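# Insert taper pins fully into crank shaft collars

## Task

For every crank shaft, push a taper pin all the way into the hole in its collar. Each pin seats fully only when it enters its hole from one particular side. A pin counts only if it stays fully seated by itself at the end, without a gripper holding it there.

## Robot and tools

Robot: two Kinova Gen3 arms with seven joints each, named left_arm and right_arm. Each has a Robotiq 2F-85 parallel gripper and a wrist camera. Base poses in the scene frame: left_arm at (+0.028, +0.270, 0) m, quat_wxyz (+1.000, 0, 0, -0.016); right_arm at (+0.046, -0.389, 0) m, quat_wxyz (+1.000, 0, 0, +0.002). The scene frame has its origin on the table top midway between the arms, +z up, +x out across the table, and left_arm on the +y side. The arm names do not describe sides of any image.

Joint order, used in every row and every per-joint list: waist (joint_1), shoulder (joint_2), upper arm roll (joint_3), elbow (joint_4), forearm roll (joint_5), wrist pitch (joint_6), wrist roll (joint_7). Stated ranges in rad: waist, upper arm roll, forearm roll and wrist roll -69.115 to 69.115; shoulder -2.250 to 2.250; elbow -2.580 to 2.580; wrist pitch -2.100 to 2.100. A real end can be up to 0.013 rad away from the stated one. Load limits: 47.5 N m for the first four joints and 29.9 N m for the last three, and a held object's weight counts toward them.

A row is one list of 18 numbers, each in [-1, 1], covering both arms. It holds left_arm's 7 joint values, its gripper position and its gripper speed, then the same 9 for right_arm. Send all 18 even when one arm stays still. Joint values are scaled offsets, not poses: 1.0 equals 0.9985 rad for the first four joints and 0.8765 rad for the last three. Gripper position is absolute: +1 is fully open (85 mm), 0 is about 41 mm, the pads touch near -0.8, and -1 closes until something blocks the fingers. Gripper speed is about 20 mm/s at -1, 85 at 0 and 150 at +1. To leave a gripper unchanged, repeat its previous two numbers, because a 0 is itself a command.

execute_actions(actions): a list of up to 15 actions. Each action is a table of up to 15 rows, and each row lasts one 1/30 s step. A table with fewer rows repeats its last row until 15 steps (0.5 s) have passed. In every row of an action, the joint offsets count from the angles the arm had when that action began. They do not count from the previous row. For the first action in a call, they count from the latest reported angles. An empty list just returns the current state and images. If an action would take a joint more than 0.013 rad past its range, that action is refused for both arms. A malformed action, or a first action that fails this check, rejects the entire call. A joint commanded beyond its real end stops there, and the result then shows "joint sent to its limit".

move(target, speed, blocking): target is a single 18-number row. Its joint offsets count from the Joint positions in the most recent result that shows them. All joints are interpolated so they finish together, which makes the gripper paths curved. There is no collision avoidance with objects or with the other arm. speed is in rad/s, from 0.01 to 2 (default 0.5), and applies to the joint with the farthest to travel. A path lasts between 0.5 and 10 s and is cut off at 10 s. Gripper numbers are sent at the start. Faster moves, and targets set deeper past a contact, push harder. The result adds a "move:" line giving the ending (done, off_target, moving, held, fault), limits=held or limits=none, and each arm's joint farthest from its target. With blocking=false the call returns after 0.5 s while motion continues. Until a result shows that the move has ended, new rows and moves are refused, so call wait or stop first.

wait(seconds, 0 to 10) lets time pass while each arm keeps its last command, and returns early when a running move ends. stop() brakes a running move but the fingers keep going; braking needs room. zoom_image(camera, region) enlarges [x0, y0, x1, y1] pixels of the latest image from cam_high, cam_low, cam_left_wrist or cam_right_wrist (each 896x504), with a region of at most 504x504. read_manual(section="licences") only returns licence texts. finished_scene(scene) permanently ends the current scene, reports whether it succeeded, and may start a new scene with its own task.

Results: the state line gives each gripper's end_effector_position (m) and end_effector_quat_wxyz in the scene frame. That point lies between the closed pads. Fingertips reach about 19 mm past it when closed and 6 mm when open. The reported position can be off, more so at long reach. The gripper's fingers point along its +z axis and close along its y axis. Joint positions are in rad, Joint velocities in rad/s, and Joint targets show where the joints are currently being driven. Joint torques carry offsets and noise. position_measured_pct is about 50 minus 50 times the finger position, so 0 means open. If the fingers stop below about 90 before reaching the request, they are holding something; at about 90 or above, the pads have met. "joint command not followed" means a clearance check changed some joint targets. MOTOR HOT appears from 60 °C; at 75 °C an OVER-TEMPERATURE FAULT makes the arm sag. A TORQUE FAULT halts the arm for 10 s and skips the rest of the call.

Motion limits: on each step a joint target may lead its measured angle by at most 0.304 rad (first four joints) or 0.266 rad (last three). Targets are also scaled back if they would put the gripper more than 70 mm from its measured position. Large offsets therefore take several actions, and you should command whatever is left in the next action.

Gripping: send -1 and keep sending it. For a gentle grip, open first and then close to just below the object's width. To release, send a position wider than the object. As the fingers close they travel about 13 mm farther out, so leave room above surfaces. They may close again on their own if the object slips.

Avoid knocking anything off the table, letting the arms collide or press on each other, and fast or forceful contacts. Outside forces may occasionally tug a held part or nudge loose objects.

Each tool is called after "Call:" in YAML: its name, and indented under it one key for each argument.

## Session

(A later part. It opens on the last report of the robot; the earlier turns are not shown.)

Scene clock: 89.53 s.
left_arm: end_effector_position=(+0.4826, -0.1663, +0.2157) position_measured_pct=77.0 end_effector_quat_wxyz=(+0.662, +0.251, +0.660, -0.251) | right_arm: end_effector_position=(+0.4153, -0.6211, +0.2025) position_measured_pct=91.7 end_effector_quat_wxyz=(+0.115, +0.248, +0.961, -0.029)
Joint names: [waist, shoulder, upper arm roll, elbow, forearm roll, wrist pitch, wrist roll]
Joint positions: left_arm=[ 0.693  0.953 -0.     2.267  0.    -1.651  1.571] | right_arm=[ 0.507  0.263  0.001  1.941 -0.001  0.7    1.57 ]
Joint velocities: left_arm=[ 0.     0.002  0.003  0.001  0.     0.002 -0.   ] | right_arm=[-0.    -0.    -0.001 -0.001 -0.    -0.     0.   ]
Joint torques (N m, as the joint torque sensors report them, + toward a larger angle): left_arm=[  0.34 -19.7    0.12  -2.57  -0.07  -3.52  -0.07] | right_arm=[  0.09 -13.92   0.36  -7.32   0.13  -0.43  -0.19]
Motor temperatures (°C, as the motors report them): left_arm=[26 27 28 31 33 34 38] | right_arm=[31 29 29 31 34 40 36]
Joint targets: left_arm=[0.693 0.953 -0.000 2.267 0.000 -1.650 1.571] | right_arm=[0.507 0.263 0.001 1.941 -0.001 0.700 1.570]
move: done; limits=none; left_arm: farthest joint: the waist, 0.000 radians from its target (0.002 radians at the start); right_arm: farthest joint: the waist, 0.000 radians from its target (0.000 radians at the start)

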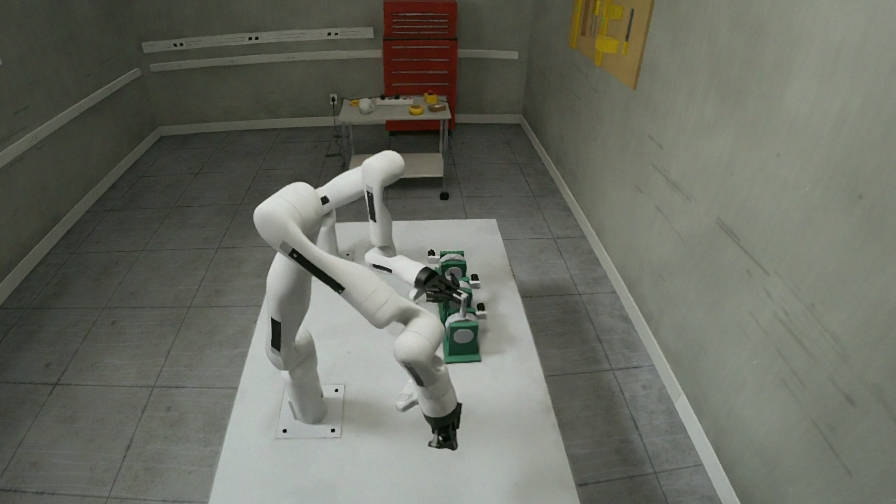

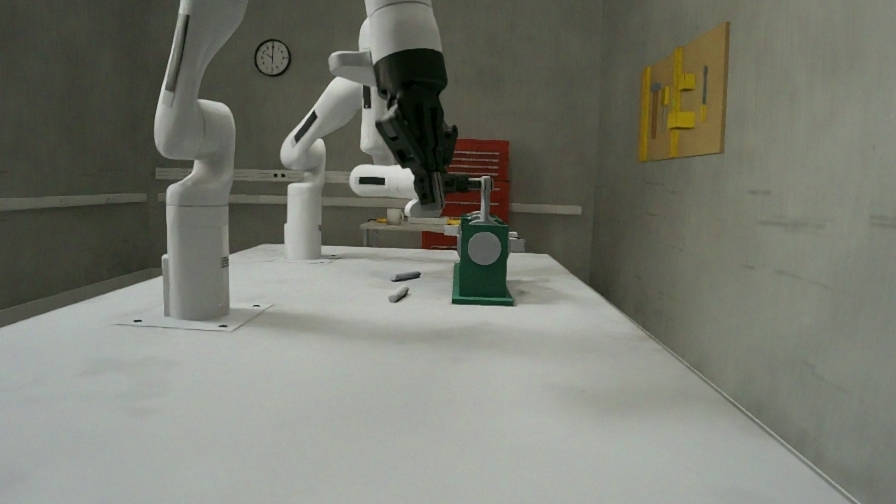

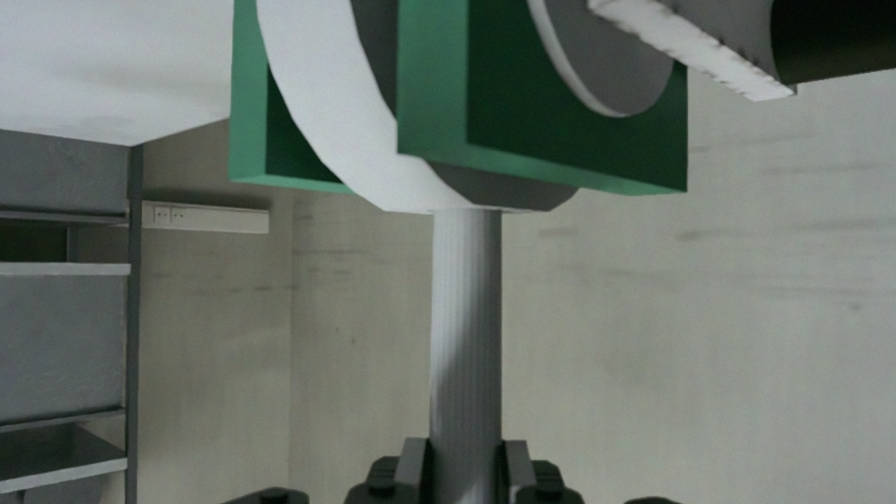

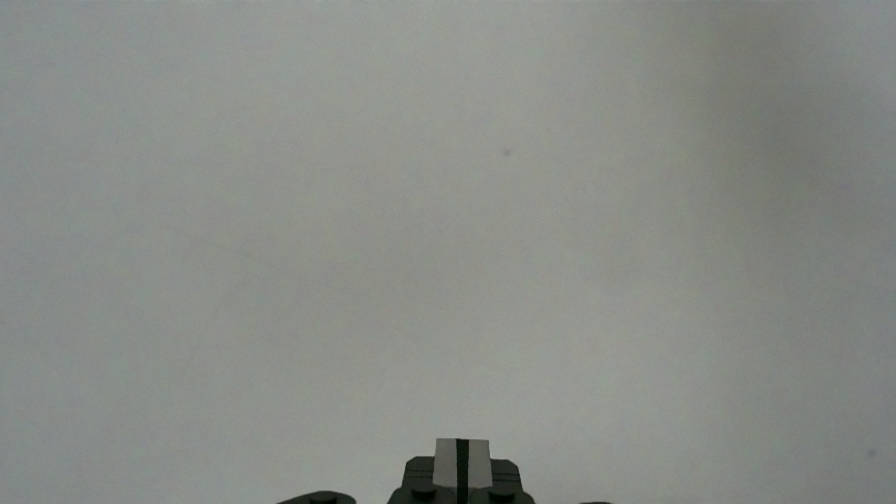

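Call:
move:
  target: [0,0.107,0,-0.0295,0,-0.0865,0,-1,0, 0,0,0,0,0,0,0,-1,0]
  speed: 0.1

Call:
move:
  target: [0,0,0,0,0,0,0,-0.3,0, 0,0,0,0,0,0,0,-1,0]

Scene clock: 91.07 s.
left_arm: end_effector_position=(+0.4828, -0.1668, +0.1820) position_measured_pct=77.0 end_effector_quat_wxyz=(+0.663, +0.250, +0.659, -0.252) | right_arm: end_effector_position=(+0.4153, -0.6211, +0.2025) position_measured_pct=91.7 end_effector_quat_wxyz=(+0.115, +0.248, +0.961, -0.029)
Joint names: [waist, shoulder, upper arm roll, elbow, forearm roll, wrist pitch, wrist roll]
Joint positions: left_arm=[ 0.693  1.058 -0.     2.235 -0.    -1.727  1.571] | right_arm=[ 0.507  0.263  0.001  1.941 -0.001  0.7    1.57 ]
Joint velocities: left_arm=[ 0.001  0.001  0.001 -0.001 -0.    -0.001 -0.   ] | right_arm=[ 0.    -0.002  0.002 -0.     0.001 -0.     0.   ]
Joint torques (N m, as the joint torque sensors report them, + toward a larger angle): left_arm=[ -0.35 -18.42   0.25  -0.21   0.25  -2.74  -0.25] | right_arm=[  0.06 -13.42   0.67  -7.82   0.2   -0.5   -0.01]
Motor temperatures (°C, as the motors report them): left_arm=[26 27 28 31 33 34 38] | right_arm=[31 29 29 31 34 40 36]
Joint targets: left_arm=[0.693 1.060 -0.000 2.237 0.000 -1.726 1.571] | right_arm=[0.507 0.263 0.001 1.941 -0.001 0.700 1.570]
move: done; limits=none; left_arm: farthest joint: the shoulder, 0.002 radians from its target (0.107 radians at the start); right_arm: farthest joint: the waist, 0.000 radians from its target (0.000 radians at the start)

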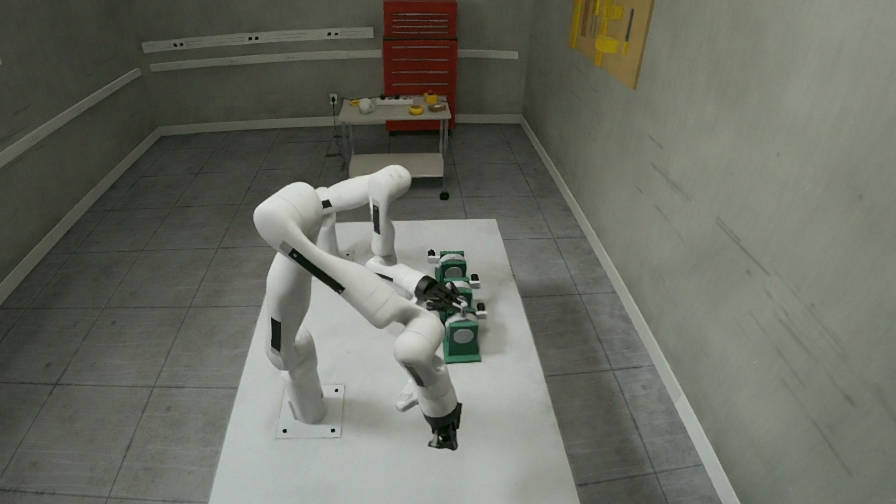

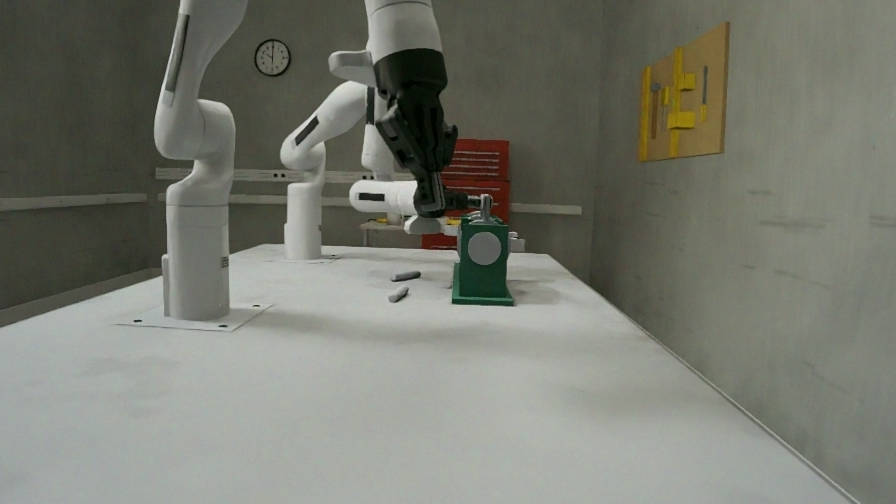

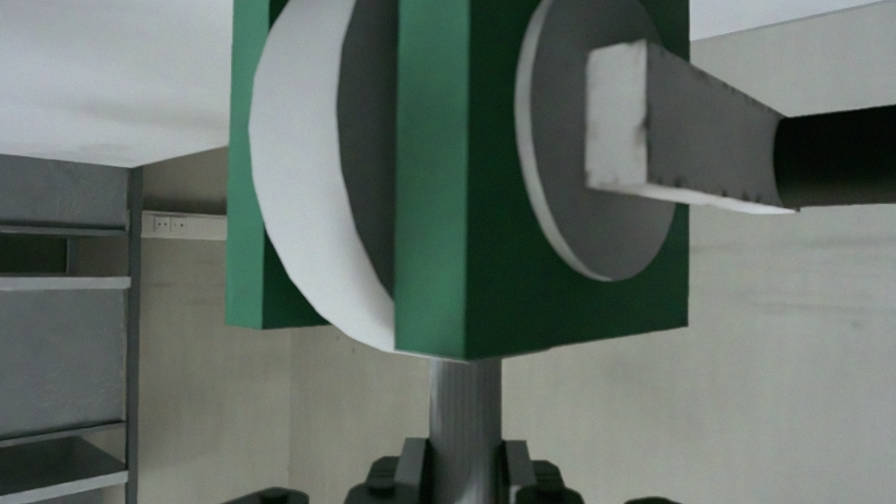

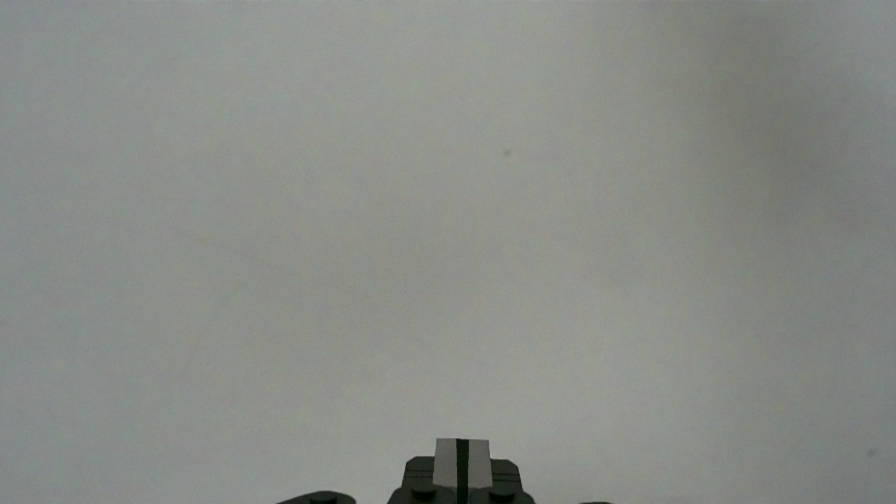

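Scene clock: 91.57 s.
left_arm: end_effector_position=(+0.4828, -0.1668, +0.1821) position_measured_pct=65.1 end_effector_quat_wxyz=(+0.663, +0.250, +0.659, -0.252) | right_arm: end_effector_position=(+0.4153, -0.6211, +0.2025) position_measured_pct=91.7 end_effector_quat_wxyz=(+0.115, +0.248, +0.961, -0.029)
Joint names: [waist, shoulder, upper arm roll, elbow, forearm roll, wrist pitch, wrist roll]
Joint positions: left_arm=[ 0.693  1.058 -0.     2.235 -0.    -1.727  1.571] | right_arm=[ 0.507  0.263  0.001  1.941 -0.001  0.7    1.57 ]
Joint velocities: left_arm=[-0.     0.001 -0.002 -0.    -0.    -0.     0.   ] | right_arm=[-0.    -0.001 -0.001  0.001  0.     0.    -0.   ]
Joint torques (N m, as the joint torque sensors report them, + toward a larger angle): left_arm=[ -0.17 -19.59   0.53  -2.14  -0.05  -3.15  -0.21] | right_arm=[ -0.24 -13.61   0.28  -7.22   0.15  -0.33  -0.07]
Motor temperatures (°C, as the motors report them): left_arm=[26 27 28 31 33 34 38] | right_arm=[31 29 29 31 34 40 36]
Joint targets: left_arm=[0.693 1.058 -0.000 2.235 -0.000 -1.727 1.571] | right_arm=[0.507 0.263 0.001 1.941 -0.001 0.700 1.570]
move: done; limits=none; left_arm: farthest joint: the waist, 0.000 radians from its target (0.000 radians at the start); right_arm: farthest joint: the waist, 0.000 radians from its target (0.000 radians at the start)

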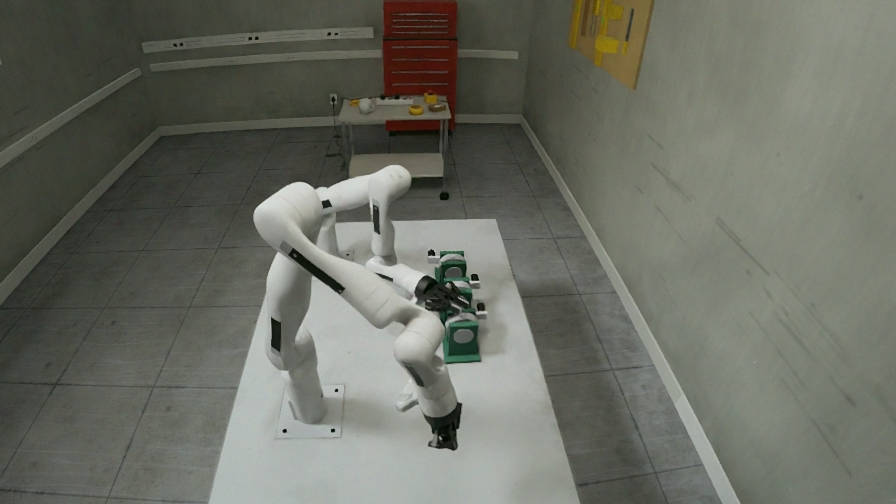

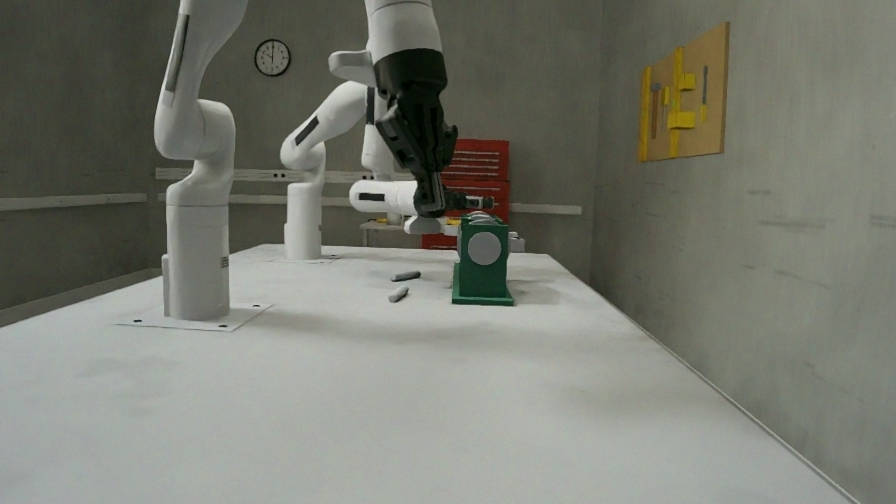

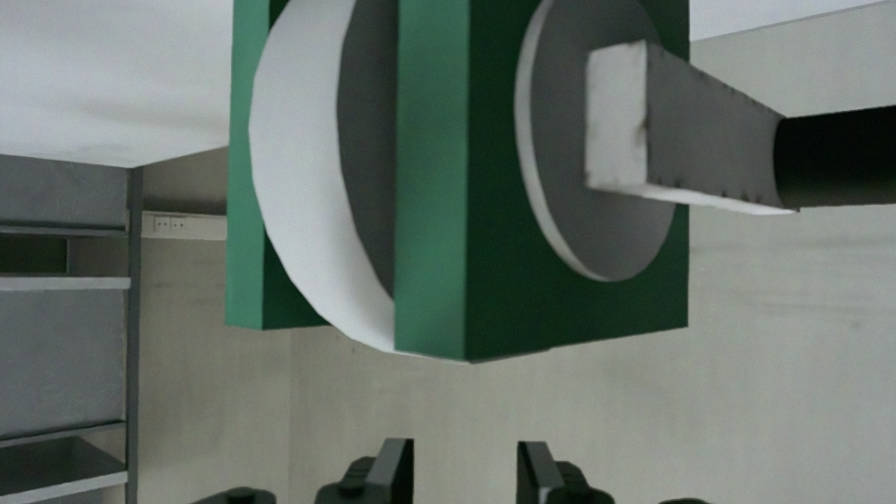

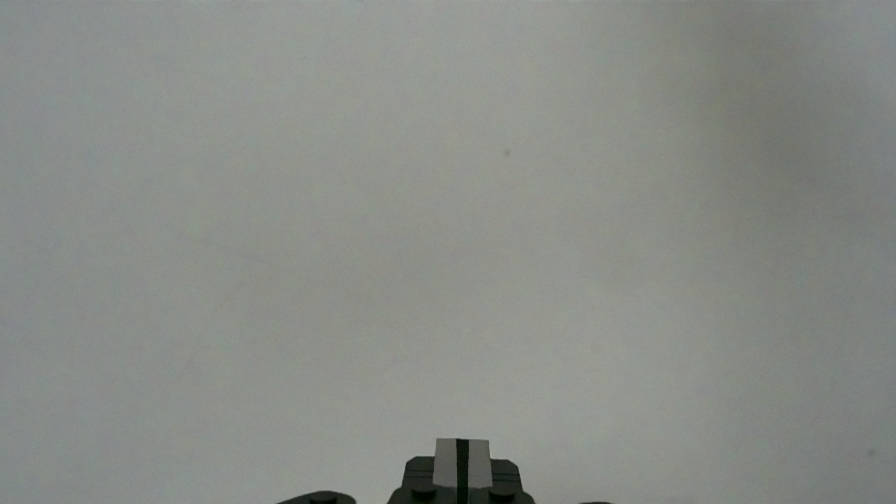

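Call:
move:
  target: [-0.95,-0.8,0,0,0,0.7,0,-0.3,0, -0.55,0.1,0,-0.3,0,0.3,0,-1,0]
  speed: 1.1

Call:
move:
  target: [0,0,0,0,0,0,0,-0.3,0, -0.455,0.176,0,-0.1315,0,0.148,0,-1,0]
  speed: 0.9

Scene clock: 94.10 s.
left_arm: end_effector_position=(+0.6214, +0.3791, +0.4994) position_measured_pct=65.1 end_effector_quat_wxyz=(+0.766, -0.071, +0.633, +0.086) | right_arm: end_effector_position=(+0.5347, -0.3915, +0.2396) position_measured_pct=91.7 end_effector_quat_wxyz=(+0.087, -0.022, +0.996, +0.002)
Joint names: [waist, shoulder, upper arm roll, elbow, forearm roll, wrist pitch, wrist roll]
Joint positions: left_arm=[-0.255  0.259 -0.     2.235 -0.    -1.114  1.571] | right_arm=[-0.043  0.363  0.001  1.642 -0.001  0.963  1.57 ]
Joint velocities: left_arm=[-0.003 -0.003  0.001  0.     0.     0.001  0.   ] | right_arm=[-0.     0.     0.001  0.003 -0.    -0.     0.   ]
Joint torques (N m, as the joint torque sensors report them, + toward a larger angle): left_arm=[ -0.08 -14.28  -0.32  -8.4   -0.03  -2.88  -0.33] | right_arm=[ -0.46 -16.08   0.17  -8.27   0.05  -0.23  -0.22]
Motor temperatures (°C, as the motors report them): left_arm=[26 27 28 31 33 34 38] | right_arm=[31 29 29 31 34 40 36]
Joint targets: left_arm=[-0.255 0.259 -0.000 2.235 -0.000 -1.114 1.571] | right_arm=[-0.043 0.363 0.001 1.642 -0.001 0.963 1.570]
move: done; limits=none; left_arm: farthest joint: the waist, 0.000 radians from its target (0.949 radians at the start); right_arm: farthest joint: the waist, 0.000 radians from its target (0.549 radians at the start)

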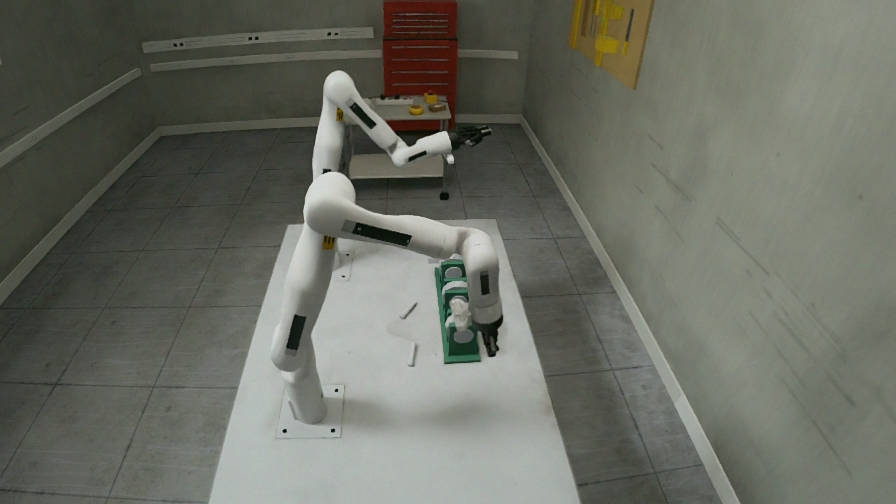

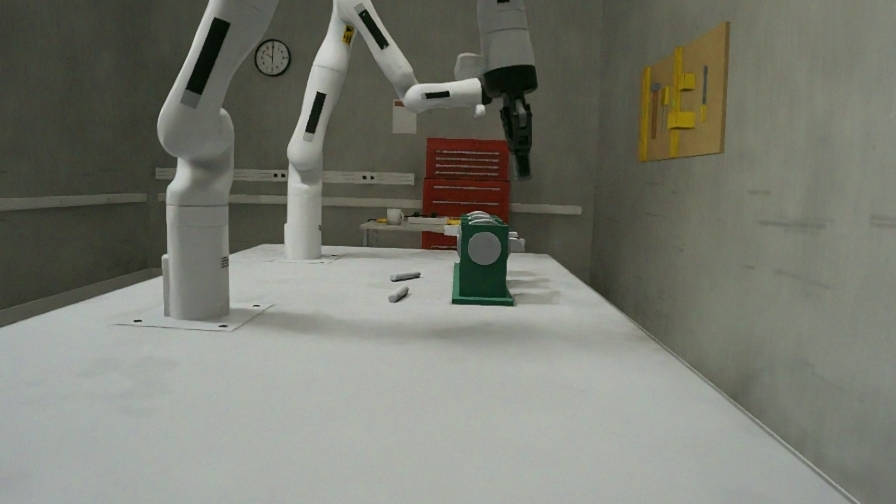

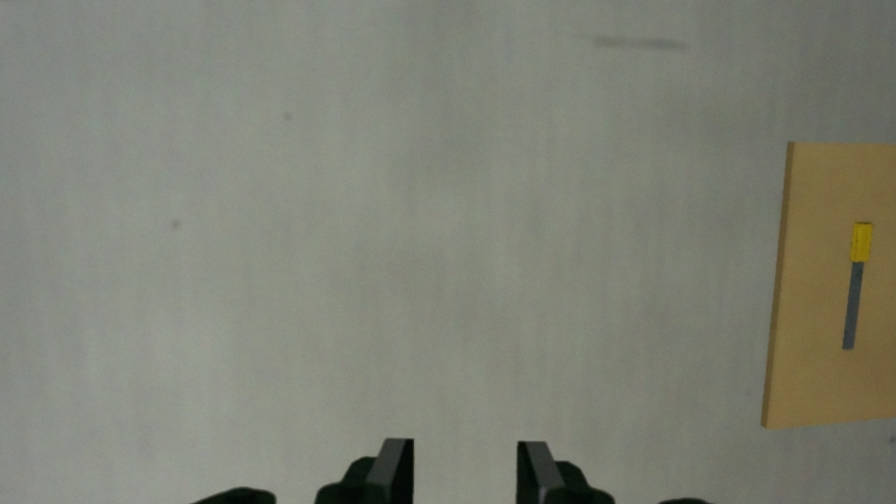

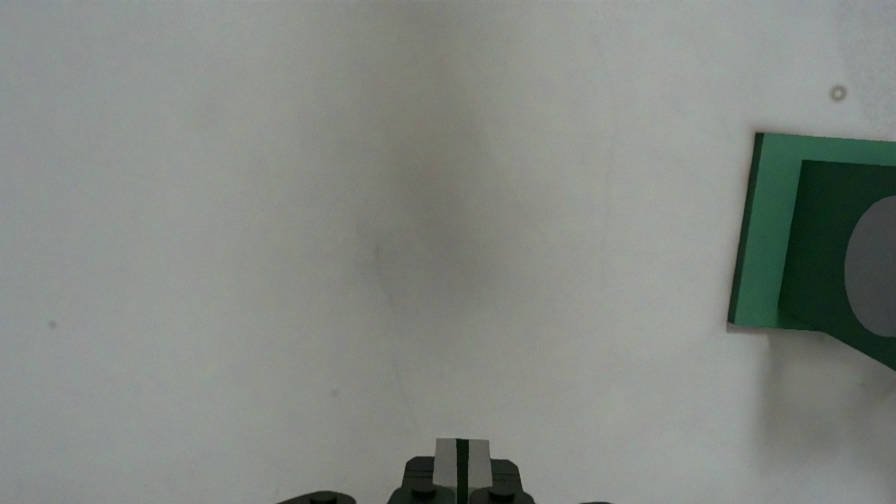

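Scene clock: 95.30 s.
left_arm: end_effector_position=(+0.6214, +0.3791, +0.4994) position_measured_pct=65.1 end_effector_quat_wxyz=(+0.766, -0.071, +0.633, +0.086) | right_arm: end_effector_position=(+0.4920, -0.1735, +0.1902) position_measured_pct=91.7 end_effector_quat_wxyz=(+0.000, -0.246, +0.969, +0.000)
Joint names: [waist, shoulder, upper arm roll, elbow, forearm roll, wrist pitch, wrist roll]
Joint positions: left_arm=[-0.255  0.259 -0.     2.235 -0.    -1.114  1.571] | right_arm=[-0.497  0.538  0.001  1.51  -0.001  1.092  1.57 ]
Joint velocities: left_arm=[-0.    -0.    -0.001 -0.     0.     0.     0.   ] | right_arm=[-0.003  0.002  0.     0.001  0.    -0.001  0.   ]
Joint torques (N m, as the joint torque sensors report them, + toward a larger angle): left_arm=[  0.04 -14.23  -0.67  -8.56  -0.22  -3.1   -0.4 ] | right_arm=[ -0.26 -18.89   0.6   -7.41   0.34   0.27   0.14]
Motor temperatures (°C, as the motors report them): left_arm=[26 27 28 31 33 34 38] | right_arm=[31 29 29 31 34 40 36]
Joint targets: left_arm=[-0.255 0.259 -0.000 2.235 -0.000 -1.114 1.571] | right_arm=[-0.497 0.538 0.001 1.510 -0.001 1.092 1.570]
move: done; limits=none; left_arm: farthest joint: the waist, 0.000 radians from its target (0.000 radians at the start); right_arm: farthest joint: the waist, 0.001 radians from its target (0.455 radians at the start)

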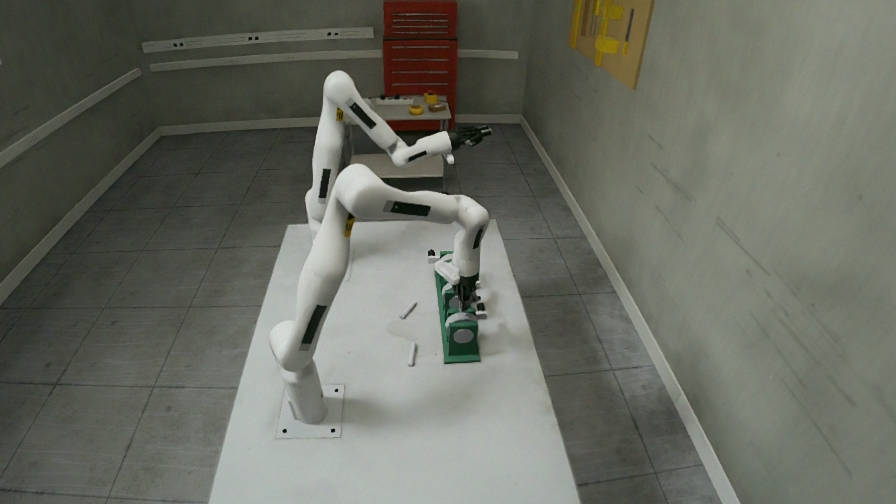

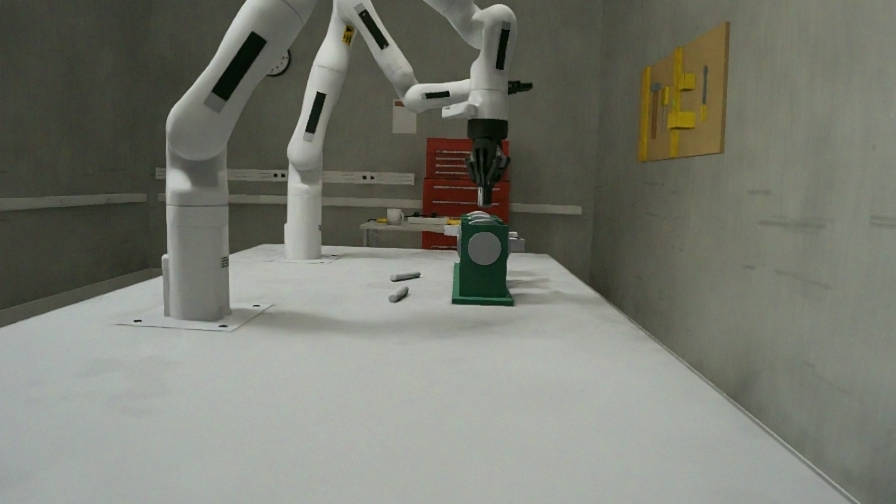

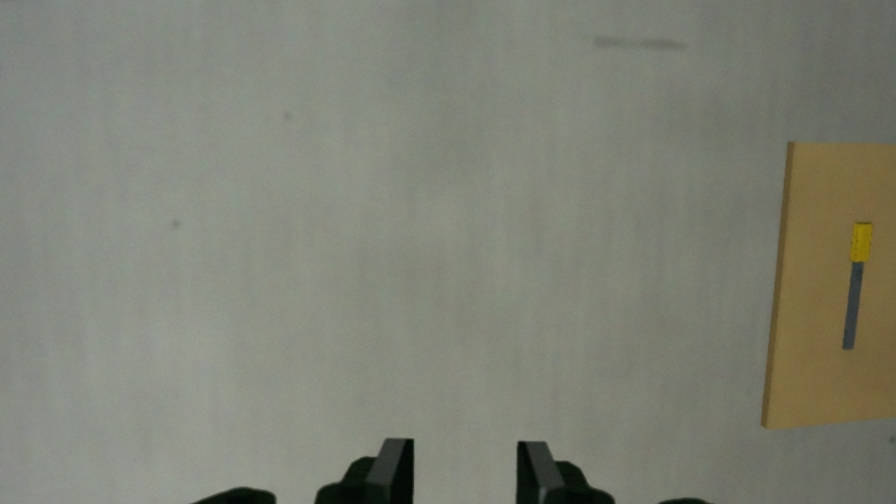

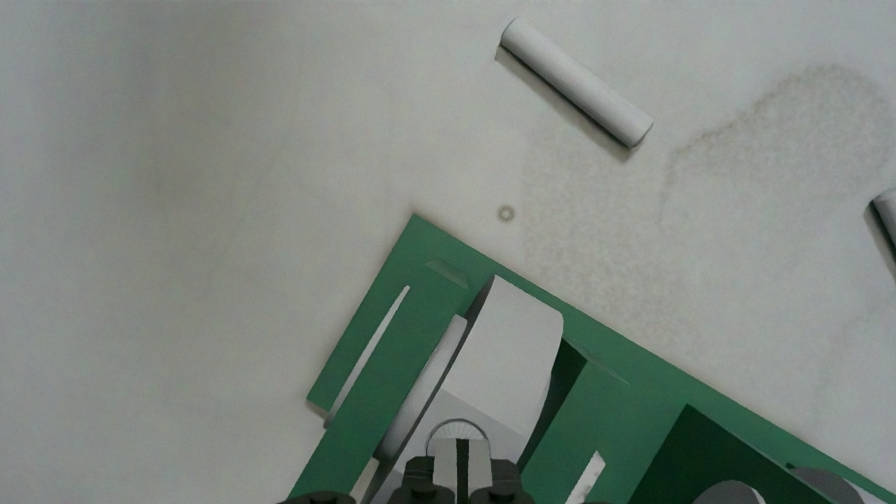

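Call:
move:
  target: [0,0,0,0,0,0,0,-0.3,0, 0,0.05,0,0.0425,0,-0.0675,0,-1,0]
  speed: 0.08

Call:
move:
  target: [0,0,0,0,0,0,0,-0.3,0, 0,-0.06,0,-0.06,0,0.137,0,-1,0]
  speed: 0.4

Scene clock: 96.87 s.
left_arm: end_effector_position=(+0.6214, +0.3791, +0.4994) position_measured_pct=65.1 end_effector_quat_wxyz=(+0.766, -0.071, +0.633, +0.086) | right_arm: end_effector_position=(+0.4933, -0.1754, +0.1680) position_measured_pct=91.7 end_effector_quat_wxyz=(-0.000, -0.245, +0.969, -0.001)
Joint names: [waist, shoulder, upper arm roll, elbow, forearm roll, wrist pitch, wrist roll]
Joint positions: left_arm=[-0.255  0.259 -0.     2.235 -0.    -1.114  1.571] | right_arm=[-0.495  0.566  0.003  1.542  0.001  1.034  1.57 ]
Joint velocities: left_arm=[-0. -0.  0.  0.  0. -0.  0.] | right_arm=[ 0.     0.001  0.     0.    -0.    -0.     0.   ]
Joint torques (N m, as the joint torque sensors report them, + toward a larger angle): left_arm=[  0.09 -14.17  -0.45  -8.34  -0.21  -2.98   0.03] | right_arm=[-1.54 -2.48 -0.95  0.66 -0.73 -0.14 -0.01]
Motor temperatures (°C, as the motors report them): left_arm=[26 27 28 31 33 34 38] | right_arm=[31 29 29 31 34 40 36]
Joint targets: left_arm=[-0.255 0.259 -0.000 2.235 -0.000 -1.114 1.571] | right_arm=[-0.497 0.588 0.001 1.553 -0.001 1.033 1.570]
move: off_target (right_arm); limits=none; left_arm: farthest joint: the waist, 0.000 radians from its target (0.000 radians at the start); right_arm: farthest joint: the shoulder, 0.022 radians from its target (0.050 radians at the start)

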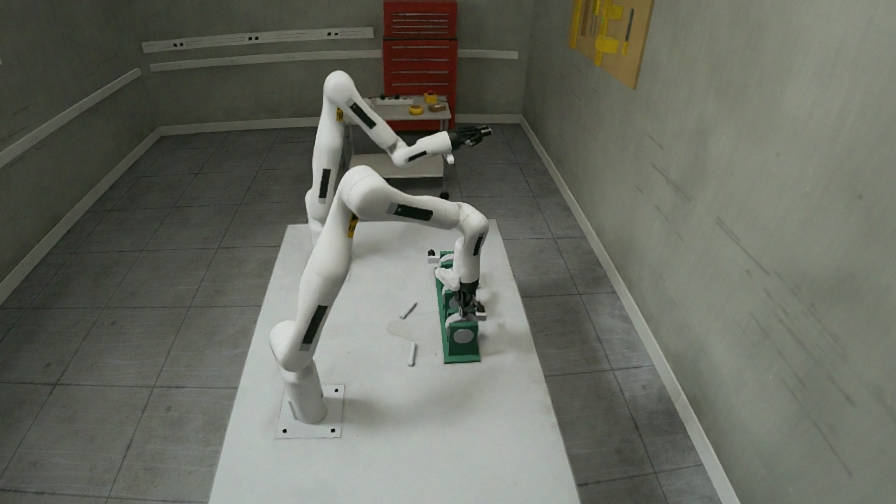

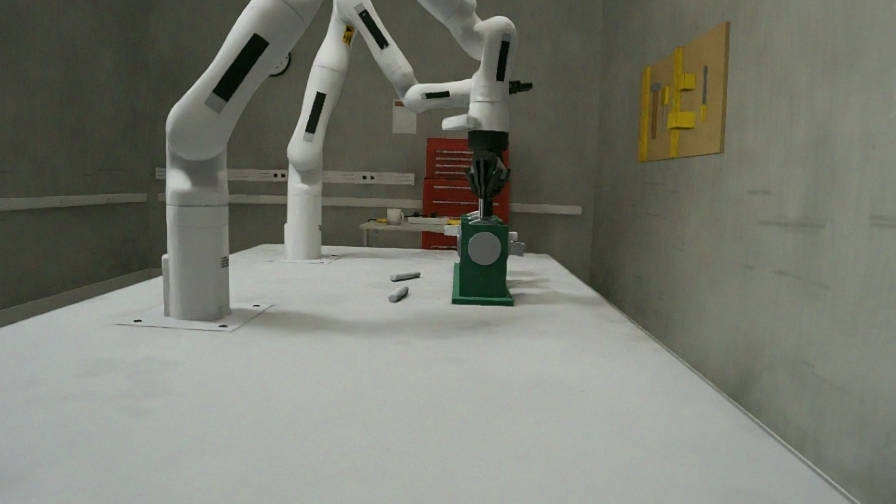

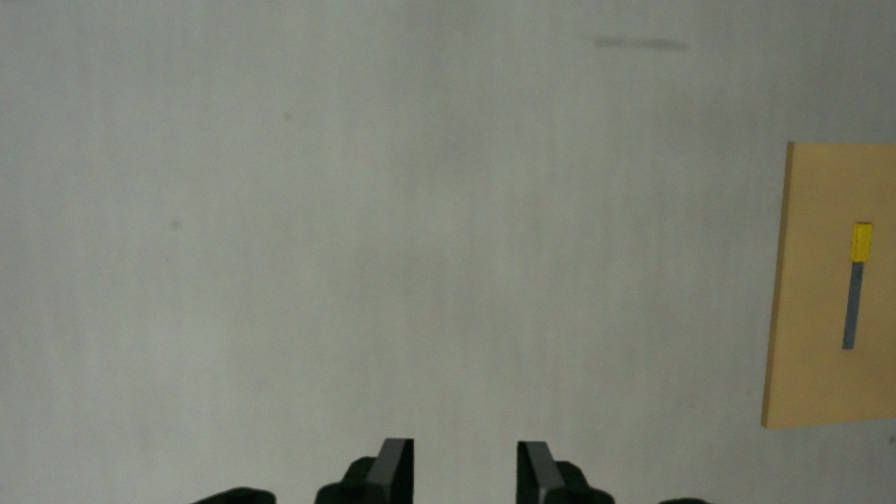

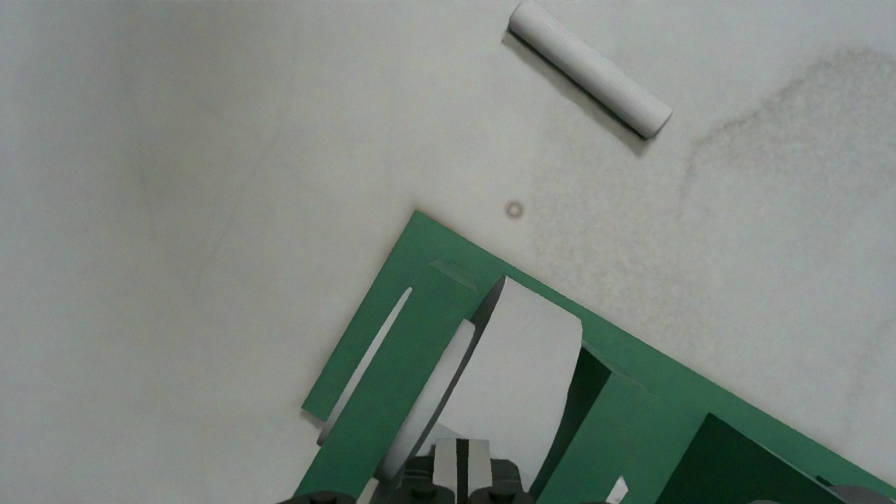

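Scene clock: 97.60 s.
left_arm: end_effector_position=(+0.6214, +0.3791, +0.4994) position_measured_pct=65.1 end_effector_quat_wxyz=(+0.766, -0.071, +0.633, +0.086) | right_arm: end_effector_position=(+0.4894, -0.1775, +0.2142) position_measured_pct=91.7 end_effector_quat_wxyz=(-0.000, -0.245, +0.969, -0.001)
Joint names: [waist, shoulder, upper arm roll, elbow, forearm roll, wrist pitch, wrist roll]
Joint positions: left_arm=[-0.255  0.259 -0.     2.235 -0.    -1.114  1.571] | right_arm=[-0.495  0.506  0.003  1.482  0.001  1.155  1.57 ]
Joint velocities: left_arm=[ 0.    -0.    -0.001  0.     0.     0.001  0.   ] | right_arm=[-0.    -0.002 -0.     0.002 -0.     0.     0.   ]
Joint torques (N m, as the joint torque sensors report them, + toward a larger angle): left_arm=[  0.   -14.2   -0.01  -8.76   0.04  -3.27  -0.02] | right_arm=[ -0.27 -19.14   0.57  -7.78   0.13   0.28  -0.12]
Motor temperatures (°C, as the motors report them): left_arm=[26 27 28 31 33 34 38] | right_arm=[31 29 29 31 34 40 36]
Joint targets: left_arm=[-0.255 0.259 -0.000 2.235 -0.000 -1.114 1.571] | right_arm=[-0.495 0.506 0.003 1.482 0.001 1.155 1.570]
move: done; limits=none; left_arm: farthest joint: the waist, 0.000 radians from its target (0.000 radians at the start); right_arm: farthest joint: the waist, 0.000 radians from its target (0.000 radians at the start)

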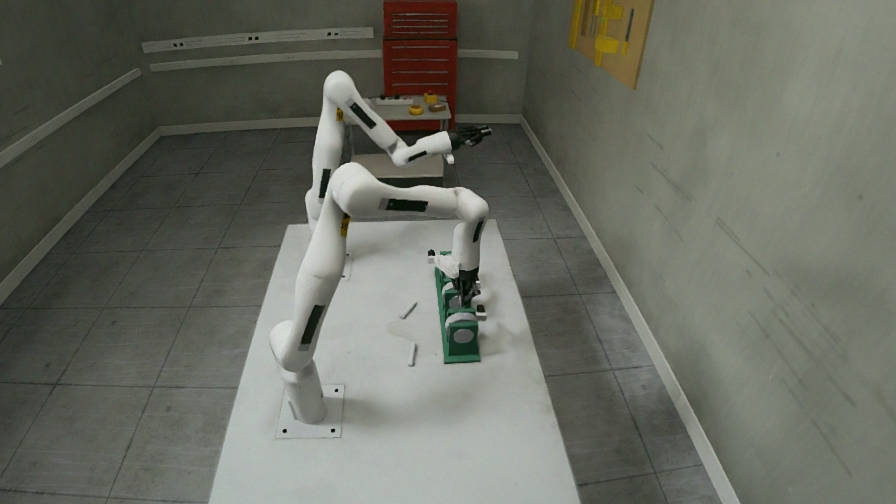

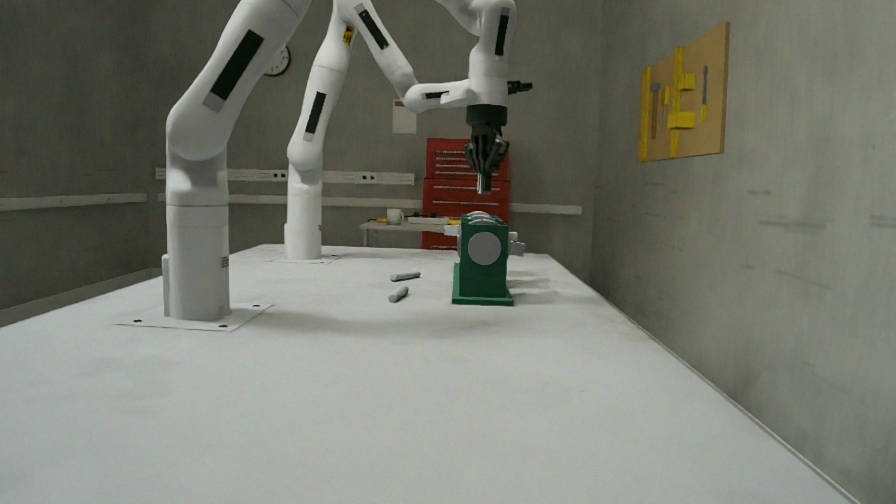

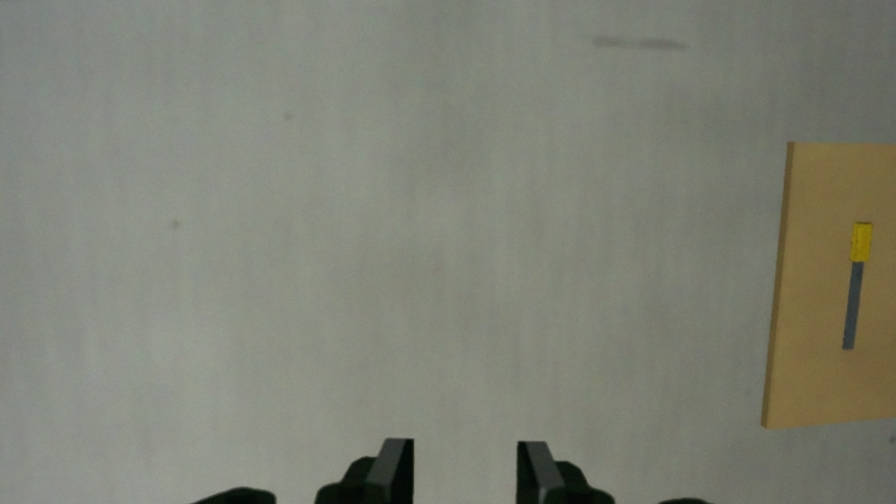

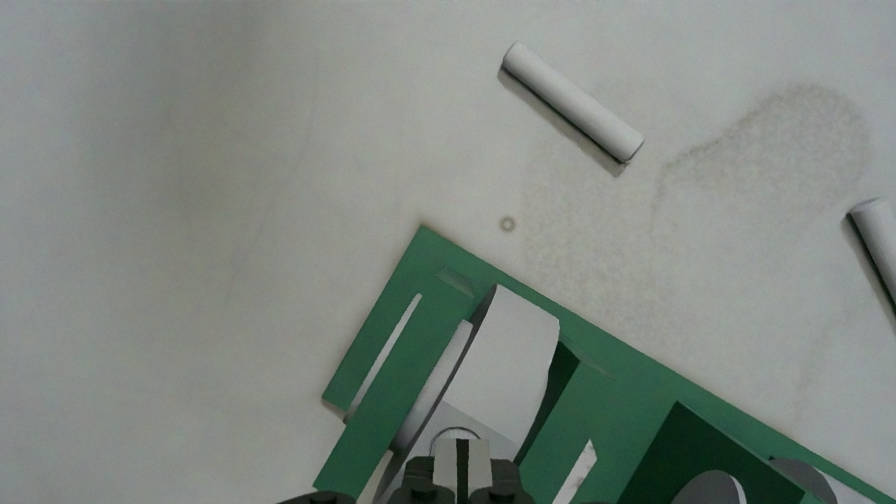

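Call:
execute_actions:
  actions: []

Scene clock: 98.67 s.
left_arm: end_effector_position=(+0.6214, +0.3791, +0.4994) position_measured_pct=65.1 end_effector_quat_wxyz=(+0.766, -0.071, +0.633, +0.086) | right_arm: end_effector_position=(+0.4894, -0.1775, +0.2143) position_measured_pct=91.7 end_effector_quat_wxyz=(-0.000, -0.245, +0.969, -0.001)
Joint names: [waist, shoulder, upper arm roll, elbow, forearm roll, wrist pitch, wrist roll]
Joint positions: left_arm=[-0.255  0.259 -0.     2.235 -0.    -1.114  1.571] | right_arm=[-0.495  0.506  0.003  1.482  0.001  1.155  1.57 ]
Joint velocities: left_arm=[-0.     0.     0.002  0.    -0.    -0.    -0.   ] | right_arm=[-0.     0.001 -0.     0.     0.     0.     0.   ]
Joint torques (N m, as the joint torque sensors report them, + toward a larger angle): left_arm=[  0.06 -13.71  -0.17  -8.91   0.06  -3.03  -0.03] | right_arm=[  0.16 -18.4    0.37  -7.85  -0.01   0.19  -0.1 ]
Motor temperatures (°C, as the motors report them): left_arm=[26 27 28 31 33 34 38] | right_arm=[31 29 29 31 34 40 36]
Joint targets: left_arm=[-0.255 0.259 -0.000 2.235 -0.000 -1.114 1.571] | right_arm=[-0.495 0.506 0.003 1.482 0.001 1.155 1.570]

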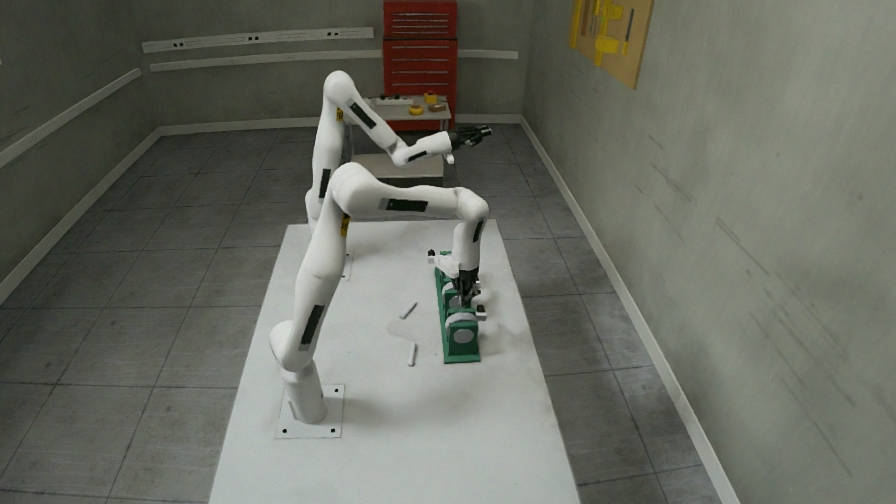

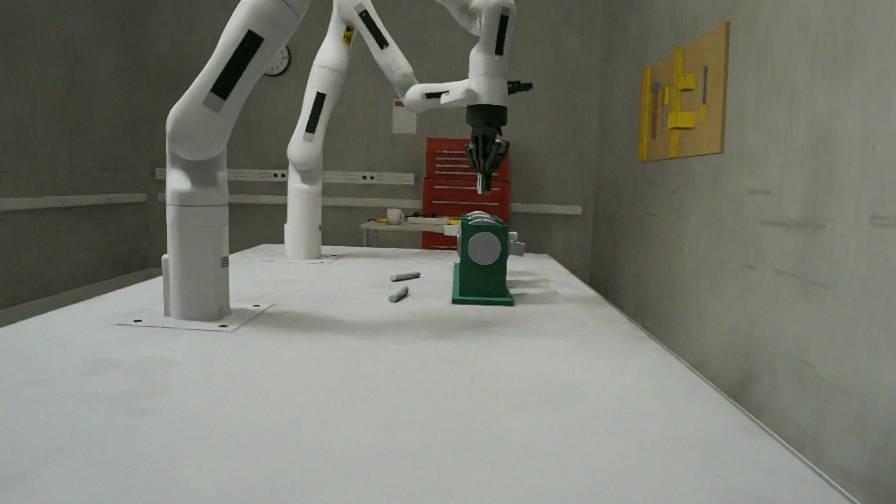

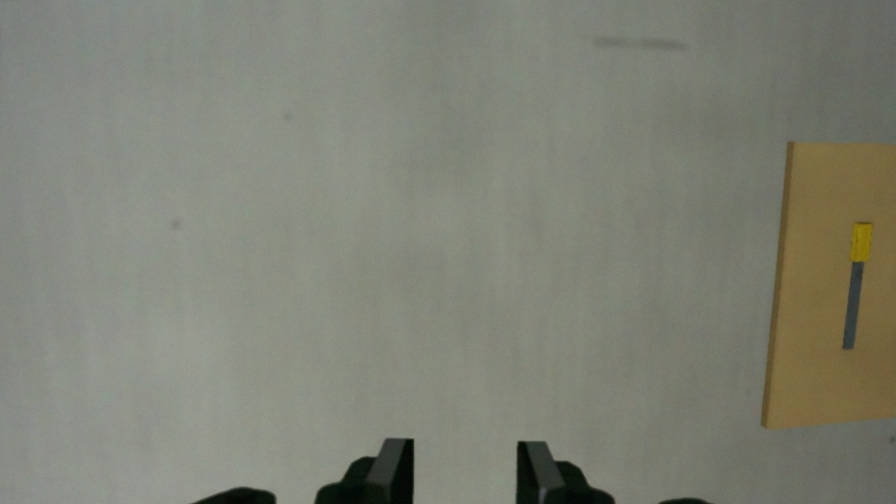

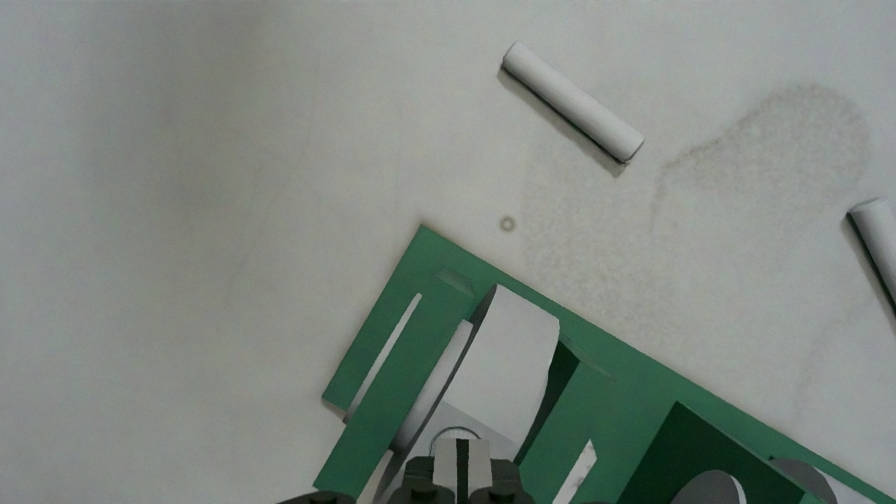

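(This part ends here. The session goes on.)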